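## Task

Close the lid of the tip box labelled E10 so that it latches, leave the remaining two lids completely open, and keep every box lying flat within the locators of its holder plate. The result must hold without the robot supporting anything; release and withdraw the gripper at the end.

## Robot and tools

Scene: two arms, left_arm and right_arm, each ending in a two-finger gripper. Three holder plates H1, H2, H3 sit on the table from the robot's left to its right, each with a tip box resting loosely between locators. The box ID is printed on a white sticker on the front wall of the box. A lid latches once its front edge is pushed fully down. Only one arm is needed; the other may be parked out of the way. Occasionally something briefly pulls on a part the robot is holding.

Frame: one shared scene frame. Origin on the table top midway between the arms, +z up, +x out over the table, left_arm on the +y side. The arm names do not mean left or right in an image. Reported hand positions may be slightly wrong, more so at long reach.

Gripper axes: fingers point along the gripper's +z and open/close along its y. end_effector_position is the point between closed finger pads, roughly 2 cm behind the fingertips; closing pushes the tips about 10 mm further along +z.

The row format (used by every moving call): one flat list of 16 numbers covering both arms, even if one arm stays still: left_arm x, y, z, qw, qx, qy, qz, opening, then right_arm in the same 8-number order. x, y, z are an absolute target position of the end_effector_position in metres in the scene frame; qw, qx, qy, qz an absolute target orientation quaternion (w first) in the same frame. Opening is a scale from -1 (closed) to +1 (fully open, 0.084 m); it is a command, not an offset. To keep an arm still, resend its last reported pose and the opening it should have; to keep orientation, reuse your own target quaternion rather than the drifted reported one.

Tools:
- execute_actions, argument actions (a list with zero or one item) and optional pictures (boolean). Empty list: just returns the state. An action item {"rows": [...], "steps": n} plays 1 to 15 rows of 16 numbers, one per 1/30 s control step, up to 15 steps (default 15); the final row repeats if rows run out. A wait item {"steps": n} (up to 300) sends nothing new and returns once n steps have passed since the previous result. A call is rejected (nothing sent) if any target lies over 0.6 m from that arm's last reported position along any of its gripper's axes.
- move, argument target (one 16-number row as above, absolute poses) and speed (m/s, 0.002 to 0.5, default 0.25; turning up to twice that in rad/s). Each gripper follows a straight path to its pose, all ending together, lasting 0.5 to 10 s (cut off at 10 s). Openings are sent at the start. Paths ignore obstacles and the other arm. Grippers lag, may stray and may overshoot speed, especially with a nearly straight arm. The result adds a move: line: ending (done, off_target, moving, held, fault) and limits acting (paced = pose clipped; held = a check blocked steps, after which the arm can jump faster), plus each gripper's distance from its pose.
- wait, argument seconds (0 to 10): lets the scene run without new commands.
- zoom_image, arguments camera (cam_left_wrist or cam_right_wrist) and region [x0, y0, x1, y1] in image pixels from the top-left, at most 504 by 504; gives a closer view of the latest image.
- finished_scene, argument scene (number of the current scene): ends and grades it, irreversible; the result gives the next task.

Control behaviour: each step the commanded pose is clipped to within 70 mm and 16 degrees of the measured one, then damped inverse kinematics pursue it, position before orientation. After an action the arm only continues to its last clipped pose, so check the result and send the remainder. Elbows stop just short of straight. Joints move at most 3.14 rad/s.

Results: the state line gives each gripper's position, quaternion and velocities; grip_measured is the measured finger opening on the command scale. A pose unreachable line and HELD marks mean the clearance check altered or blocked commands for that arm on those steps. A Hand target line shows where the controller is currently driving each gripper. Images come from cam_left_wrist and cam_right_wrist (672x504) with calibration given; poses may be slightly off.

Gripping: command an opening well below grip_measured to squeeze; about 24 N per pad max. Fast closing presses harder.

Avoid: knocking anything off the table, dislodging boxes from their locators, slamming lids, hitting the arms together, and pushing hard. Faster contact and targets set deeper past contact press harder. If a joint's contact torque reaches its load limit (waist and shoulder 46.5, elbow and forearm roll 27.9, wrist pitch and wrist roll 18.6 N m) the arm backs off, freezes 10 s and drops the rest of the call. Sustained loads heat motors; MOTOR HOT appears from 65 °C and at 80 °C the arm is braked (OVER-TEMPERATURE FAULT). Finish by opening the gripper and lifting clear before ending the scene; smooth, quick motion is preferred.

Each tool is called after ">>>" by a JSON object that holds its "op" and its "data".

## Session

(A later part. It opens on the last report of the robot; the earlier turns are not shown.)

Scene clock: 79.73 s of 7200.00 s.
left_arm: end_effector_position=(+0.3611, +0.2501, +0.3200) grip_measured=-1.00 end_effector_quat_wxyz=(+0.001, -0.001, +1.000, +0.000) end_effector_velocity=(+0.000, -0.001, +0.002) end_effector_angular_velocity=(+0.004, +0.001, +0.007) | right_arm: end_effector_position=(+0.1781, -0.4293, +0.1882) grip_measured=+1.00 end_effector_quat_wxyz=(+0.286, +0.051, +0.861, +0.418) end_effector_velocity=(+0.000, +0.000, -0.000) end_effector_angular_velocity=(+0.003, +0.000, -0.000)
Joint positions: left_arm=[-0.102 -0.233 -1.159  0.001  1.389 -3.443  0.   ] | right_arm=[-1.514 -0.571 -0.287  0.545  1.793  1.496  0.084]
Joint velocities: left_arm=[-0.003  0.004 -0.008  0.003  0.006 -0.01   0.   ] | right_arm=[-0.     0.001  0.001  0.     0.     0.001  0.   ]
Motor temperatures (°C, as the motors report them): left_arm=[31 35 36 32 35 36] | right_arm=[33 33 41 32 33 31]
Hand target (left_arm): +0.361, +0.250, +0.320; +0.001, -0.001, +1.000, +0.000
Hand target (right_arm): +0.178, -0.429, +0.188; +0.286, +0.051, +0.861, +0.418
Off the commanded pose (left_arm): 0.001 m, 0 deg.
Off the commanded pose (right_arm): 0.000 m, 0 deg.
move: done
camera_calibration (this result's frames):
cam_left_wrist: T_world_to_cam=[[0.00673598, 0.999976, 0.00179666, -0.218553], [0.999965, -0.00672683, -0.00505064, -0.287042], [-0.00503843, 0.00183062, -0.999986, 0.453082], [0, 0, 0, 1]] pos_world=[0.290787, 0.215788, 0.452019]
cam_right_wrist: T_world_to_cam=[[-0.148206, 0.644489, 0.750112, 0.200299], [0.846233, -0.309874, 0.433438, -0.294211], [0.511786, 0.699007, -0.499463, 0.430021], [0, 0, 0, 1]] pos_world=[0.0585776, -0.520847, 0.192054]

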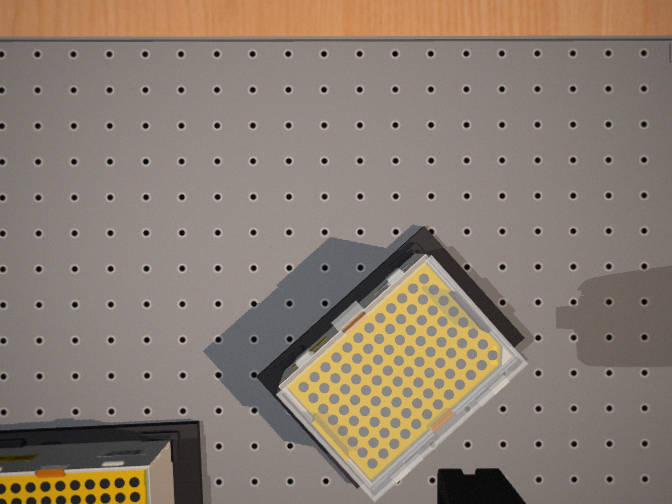

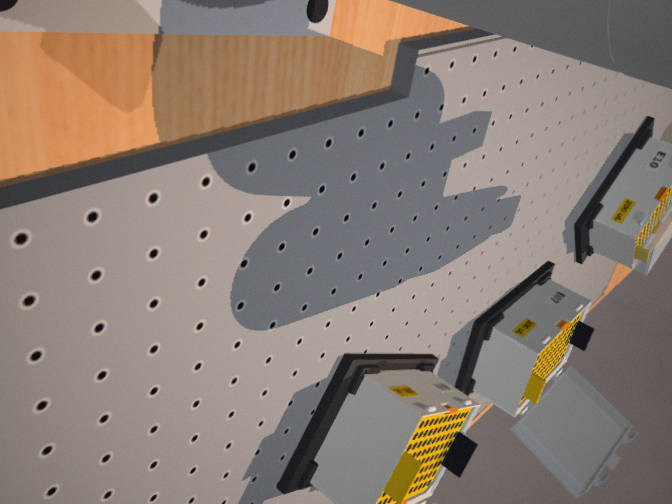

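>>> {"op": "move", "data": {"target": [0.339,0.229,0.12,0,0,1,0,-1,0.1781,-0.4293,0.1882,0.286,0.051,0.861,0.418,1], "speed": 0.15}}

>>> {"op": "move", "data": {"target": [0.339,0.229,0.085,0,0,1,0,-1,0.1781,-0.4293,0.1882,0.286,0.051,0.861,0.418,1], "speed": 0.02}}

Scene clock: 87.33 s of 7200.00 s.
left_arm: end_effector_position=(+0.3385, +0.2289, +0.1206) grip_measured=-1.00 end_effector_quat_wxyz=(+0.000, +0.001, +1.000, -0.000) end_effector_velocity=(-0.000, +0.000, -0.002) end_effector_angular_velocity=(+0.000, +0.001, +0.002) | right_arm: end_effector_position=(+0.1781, -0.4293, +0.1882) grip_measured=+1.00 end_effector_quat_wxyz=(+0.286, +0.051, +0.861, +0.418) end_effector_velocity=(-0.000, -0.000, -0.000) end_effector_angular_velocity=(+0.000, +0.001, -0.001)
Joint positions: left_arm=[-0.169 -0.104 -0.695 -0.001  0.797 -3.506  0.   ] | right_arm=[-1.514 -0.571 -0.287  0.545  1.793  1.496  0.084]
Joint velocities: left_arm=[ 0.001  0.005  0.002 -0.    -0.006 -0.001  0.   ] | right_arm=[-0.     0.     0.    -0.    -0.001  0.001 -0.   ]
Motor temperatures (°C, as the motors report them): left_arm=[31 34 36 32 36 36] | right_arm=[33 33 41 32 33 31]
Hand target (left_arm): +0.338, +0.229, +0.120; -0.000, +0.001, +1.000, -0.000
Hand target (right_arm): +0.178, -0.429, +0.188; +0.286, +0.051, +0.861, +0.418
Off the commanded pose (left_arm): 0.001 m, 0 deg.
Off the commanded pose (right_arm): 0.000 m, 0 deg.
After step 90, 2.73 s passed at rest.
move: done
camera_calibration (this result's frames):
cam_left_wrist: T_world_to_cam=[[0.00996145, 0.99995, 0.000628069, -0.197729], [0.999928, -0.00995699, -0.00674484, -0.264648], [-0.00673826, 0.000695212, -0.999977, 0.254422], [0, 0, 0, 1]] pos_world=[0.268313, 0.194908, 0.252755]
cam_right_wrist: T_world_to_cam=[[-0.148206, 0.64449, 0.750112, 0.200299], [0.846233, -0.309874, 0.433438, -0.294211], [0.511786, 0.699007, -0.499463, 0.430021], [0, 0, 0, 1]] pos_world=[0.0585776, -0.520847, 0.192054]

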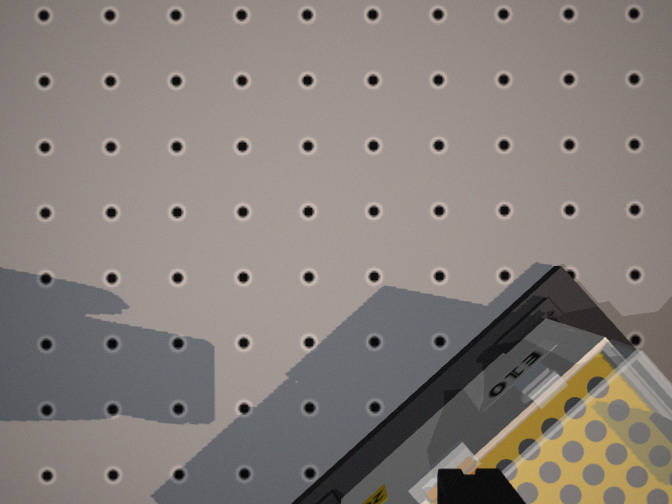

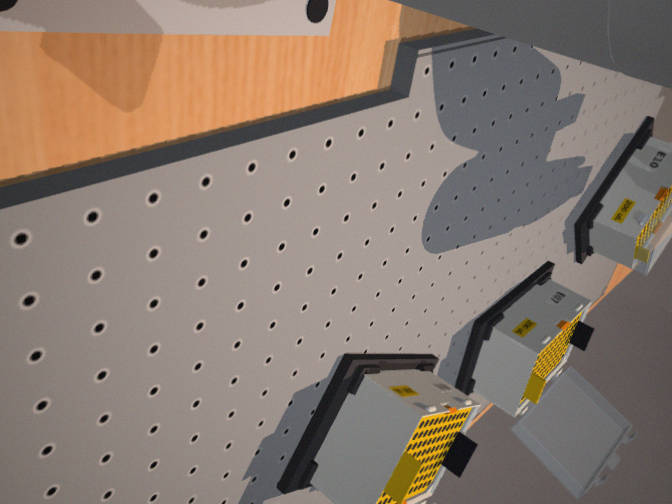

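Scene clock: 89.37 s of 7200.00 s.
left_arm: end_effector_position=(+0.3544, +0.2230, +0.1064) grip_measured=-1.00 end_effector_quat_wxyz=(+0.025, +0.000, +1.000, -0.010) end_effector_velocity=(+0.002, +0.000, +0.000) end_effector_angular_velocity=(-0.002, -0.005, +0.003) | right_arm: end_effector_position=(+0.1781, -0.4293, +0.1882) grip_measured=+1.00 end_effector_quat_wxyz=(+0.286, +0.051, +0.861, +0.418) end_effector_velocity=(+0.000, -0.000, +0.000) end_effector_angular_velocity=(-0.001, +0.001, -0.001)
Joint positions: left_arm=[-0.169 -0.051 -0.69  -0.     0.689 -3.507  0.   ] | right_arm=[-1.514 -0.571 -0.287  0.545  1.793  1.496  0.084]
Joint velocities: left_arm=[ 0.002  0.002 -0.001 -0.    -0.006 -0.     0.   ] | right_arm=[ 0.    -0.001 -0.     0.    -0.     0.001 -0.   ]
Motor temperatures (°C, as the motors report them): left_arm=[31 34 36 32 36 36] | right_arm=[33 33 41 32 33 31]
Hand target (left_arm): +0.338, +0.229, +0.086; -0.000, +0.000, +1.000, -0.000
Hand target (right_arm): +0.178, -0.429, +0.188; +0.286, +0.051, +0.861, +0.418
Off the commanded pose (left_arm): 0.027 m, 3 deg.
Off the commanded pose (right_arm): 0.000 m, 0 deg.
move: off_target (left_arm)
camera_calibration (this result's frames):
cam_left_wrist: T_world_to_cam=[[0.00911653, 0.999811, -0.01717, -0.189728], [0.999092, -0.00839245, 0.0417816, -0.285959], [0.0416296, -0.0175353, -0.998979, 0.227199], [0, 0, 0, 1]] pos_world=[0.277971, 0.191276, 0.235657]
cam_right_wrist: T_world_to_cam=[[-0.148206, 0.644489, 0.750112, 0.200299], [0.846233, -0.309874, 0.433438, -0.294211], [0.511786, 0.699008, -0.499463, 0.430021], [0, 0, 0, 1]] pos_world=[0.0585776, -0.520847, 0.192054]

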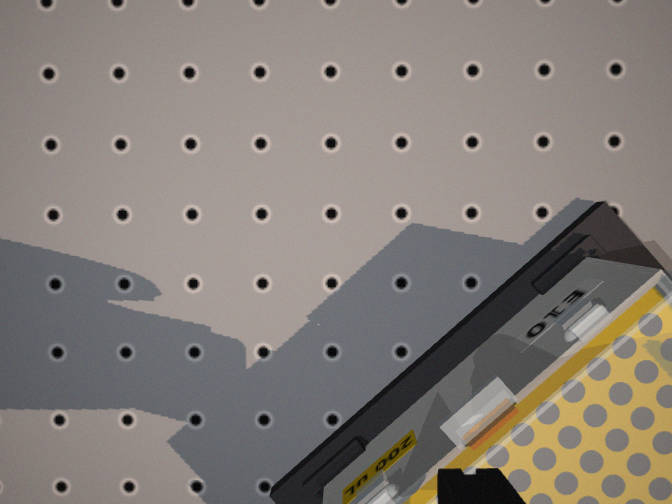

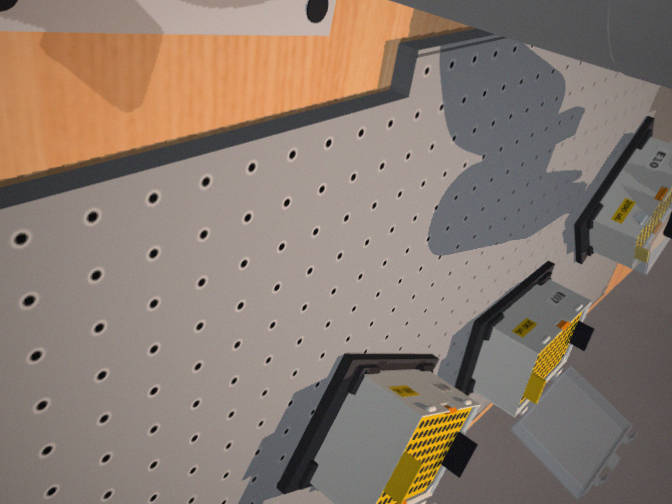

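Pressed firmly; retreat and inspect.

>>> {"op": "move", "data": {"target": [0.25,0.15,0.2,0.38,0,0.92,0,-1,0.1781,-0.4293,0.1882,0.286,0.051,0.861,0.418,1]}}

Scene clock: 93.63 s of 7200.00 s.
left_arm: end_effector_position=(+0.2508, +0.1497, +0.2003) grip_measured=-1.00 end_effector_quat_wxyz=(+0.382, +0.000, +0.924, -0.000) end_effector_velocity=(-0.001, +0.000, -0.001) end_effector_angular_velocity=(+0.007, -0.007, +0.009) | right_arm: end_effector_position=(+0.1781, -0.4293, +0.1882) grip_measured=+1.00 end_effector_quat_wxyz=(+0.286, +0.051, +0.861, +0.418) end_effector_velocity=(-0.000, +0.000, -0.000) end_effector_angular_velocity=(+0.001, +0.000, -0.000)
Joint positions: left_arm=[-0.717 -0.683 -0.262  1.051  0.7   -4.812  0.   ] | right_arm=[-1.514 -0.571 -0.287  0.545  1.793  1.496  0.084]
Joint velocities: left_arm=[-0.018  0.004 -0.002  0.009  0.023 -0.022  0.   ] | right_arm=[-0.  0.  0. -0. -0.  0. -0.]
Motor temperatures (°C, as the motors report them): left_arm=[31 34 35 32 36 36] | right_arm=[33 33 41 32 33 31]
Hand target (left_arm): +0.251, +0.150, +0.200; +0.383, +0.000, +0.924, -0.000
Hand target (right_arm): +0.178, -0.429, +0.188; +0.286, +0.051, +0.861, +0.418
Off the commanded pose (left_arm): 0.001 m, 0 deg.
Off the commanded pose (right_arm): 0.000 m, 0 deg.
move: done
camera_calibration (this result's frames):
cam_left_wrist: T_world_to_cam=[[0.00544371, 0.999964, 0.00649053, -0.117794], [0.71277, -0.00843253, 0.701347, -0.247241], [0.701377, 0.000808328, -0.71279, 0.0984432], [0, 0, 0, 1]] pos_world=[0.107822, 0.115626, 0.244336]
cam_right_wrist: T_world_to_cam=[[-0.148206, 0.644489, 0.750112, 0.200299], [0.846233, -0.309874, 0.433438, -0.294211], [0.511787, 0.699007, -0.499463, 0.43002], [0, 0, 0, 1]] pos_world=[0.0585776, -0.520847, 0.192054]

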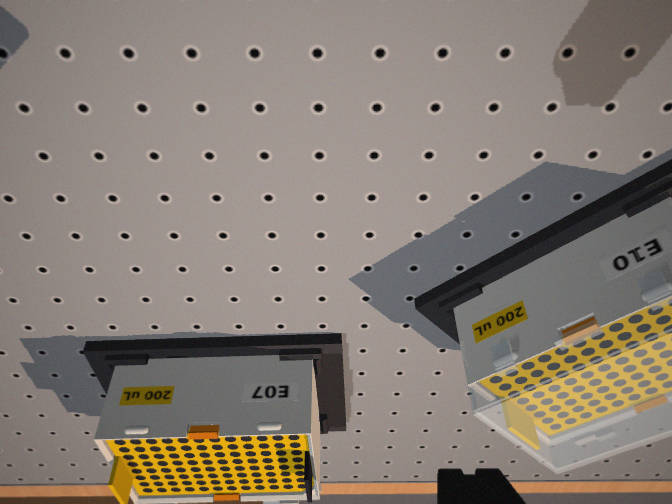

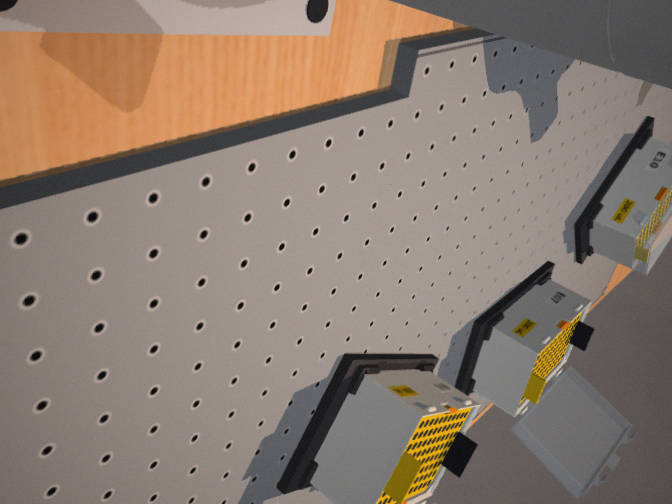

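Looks latched.

>>> {"op": "finished_scene", "data": {"scene": 1}}

The scene is finished: the task was done.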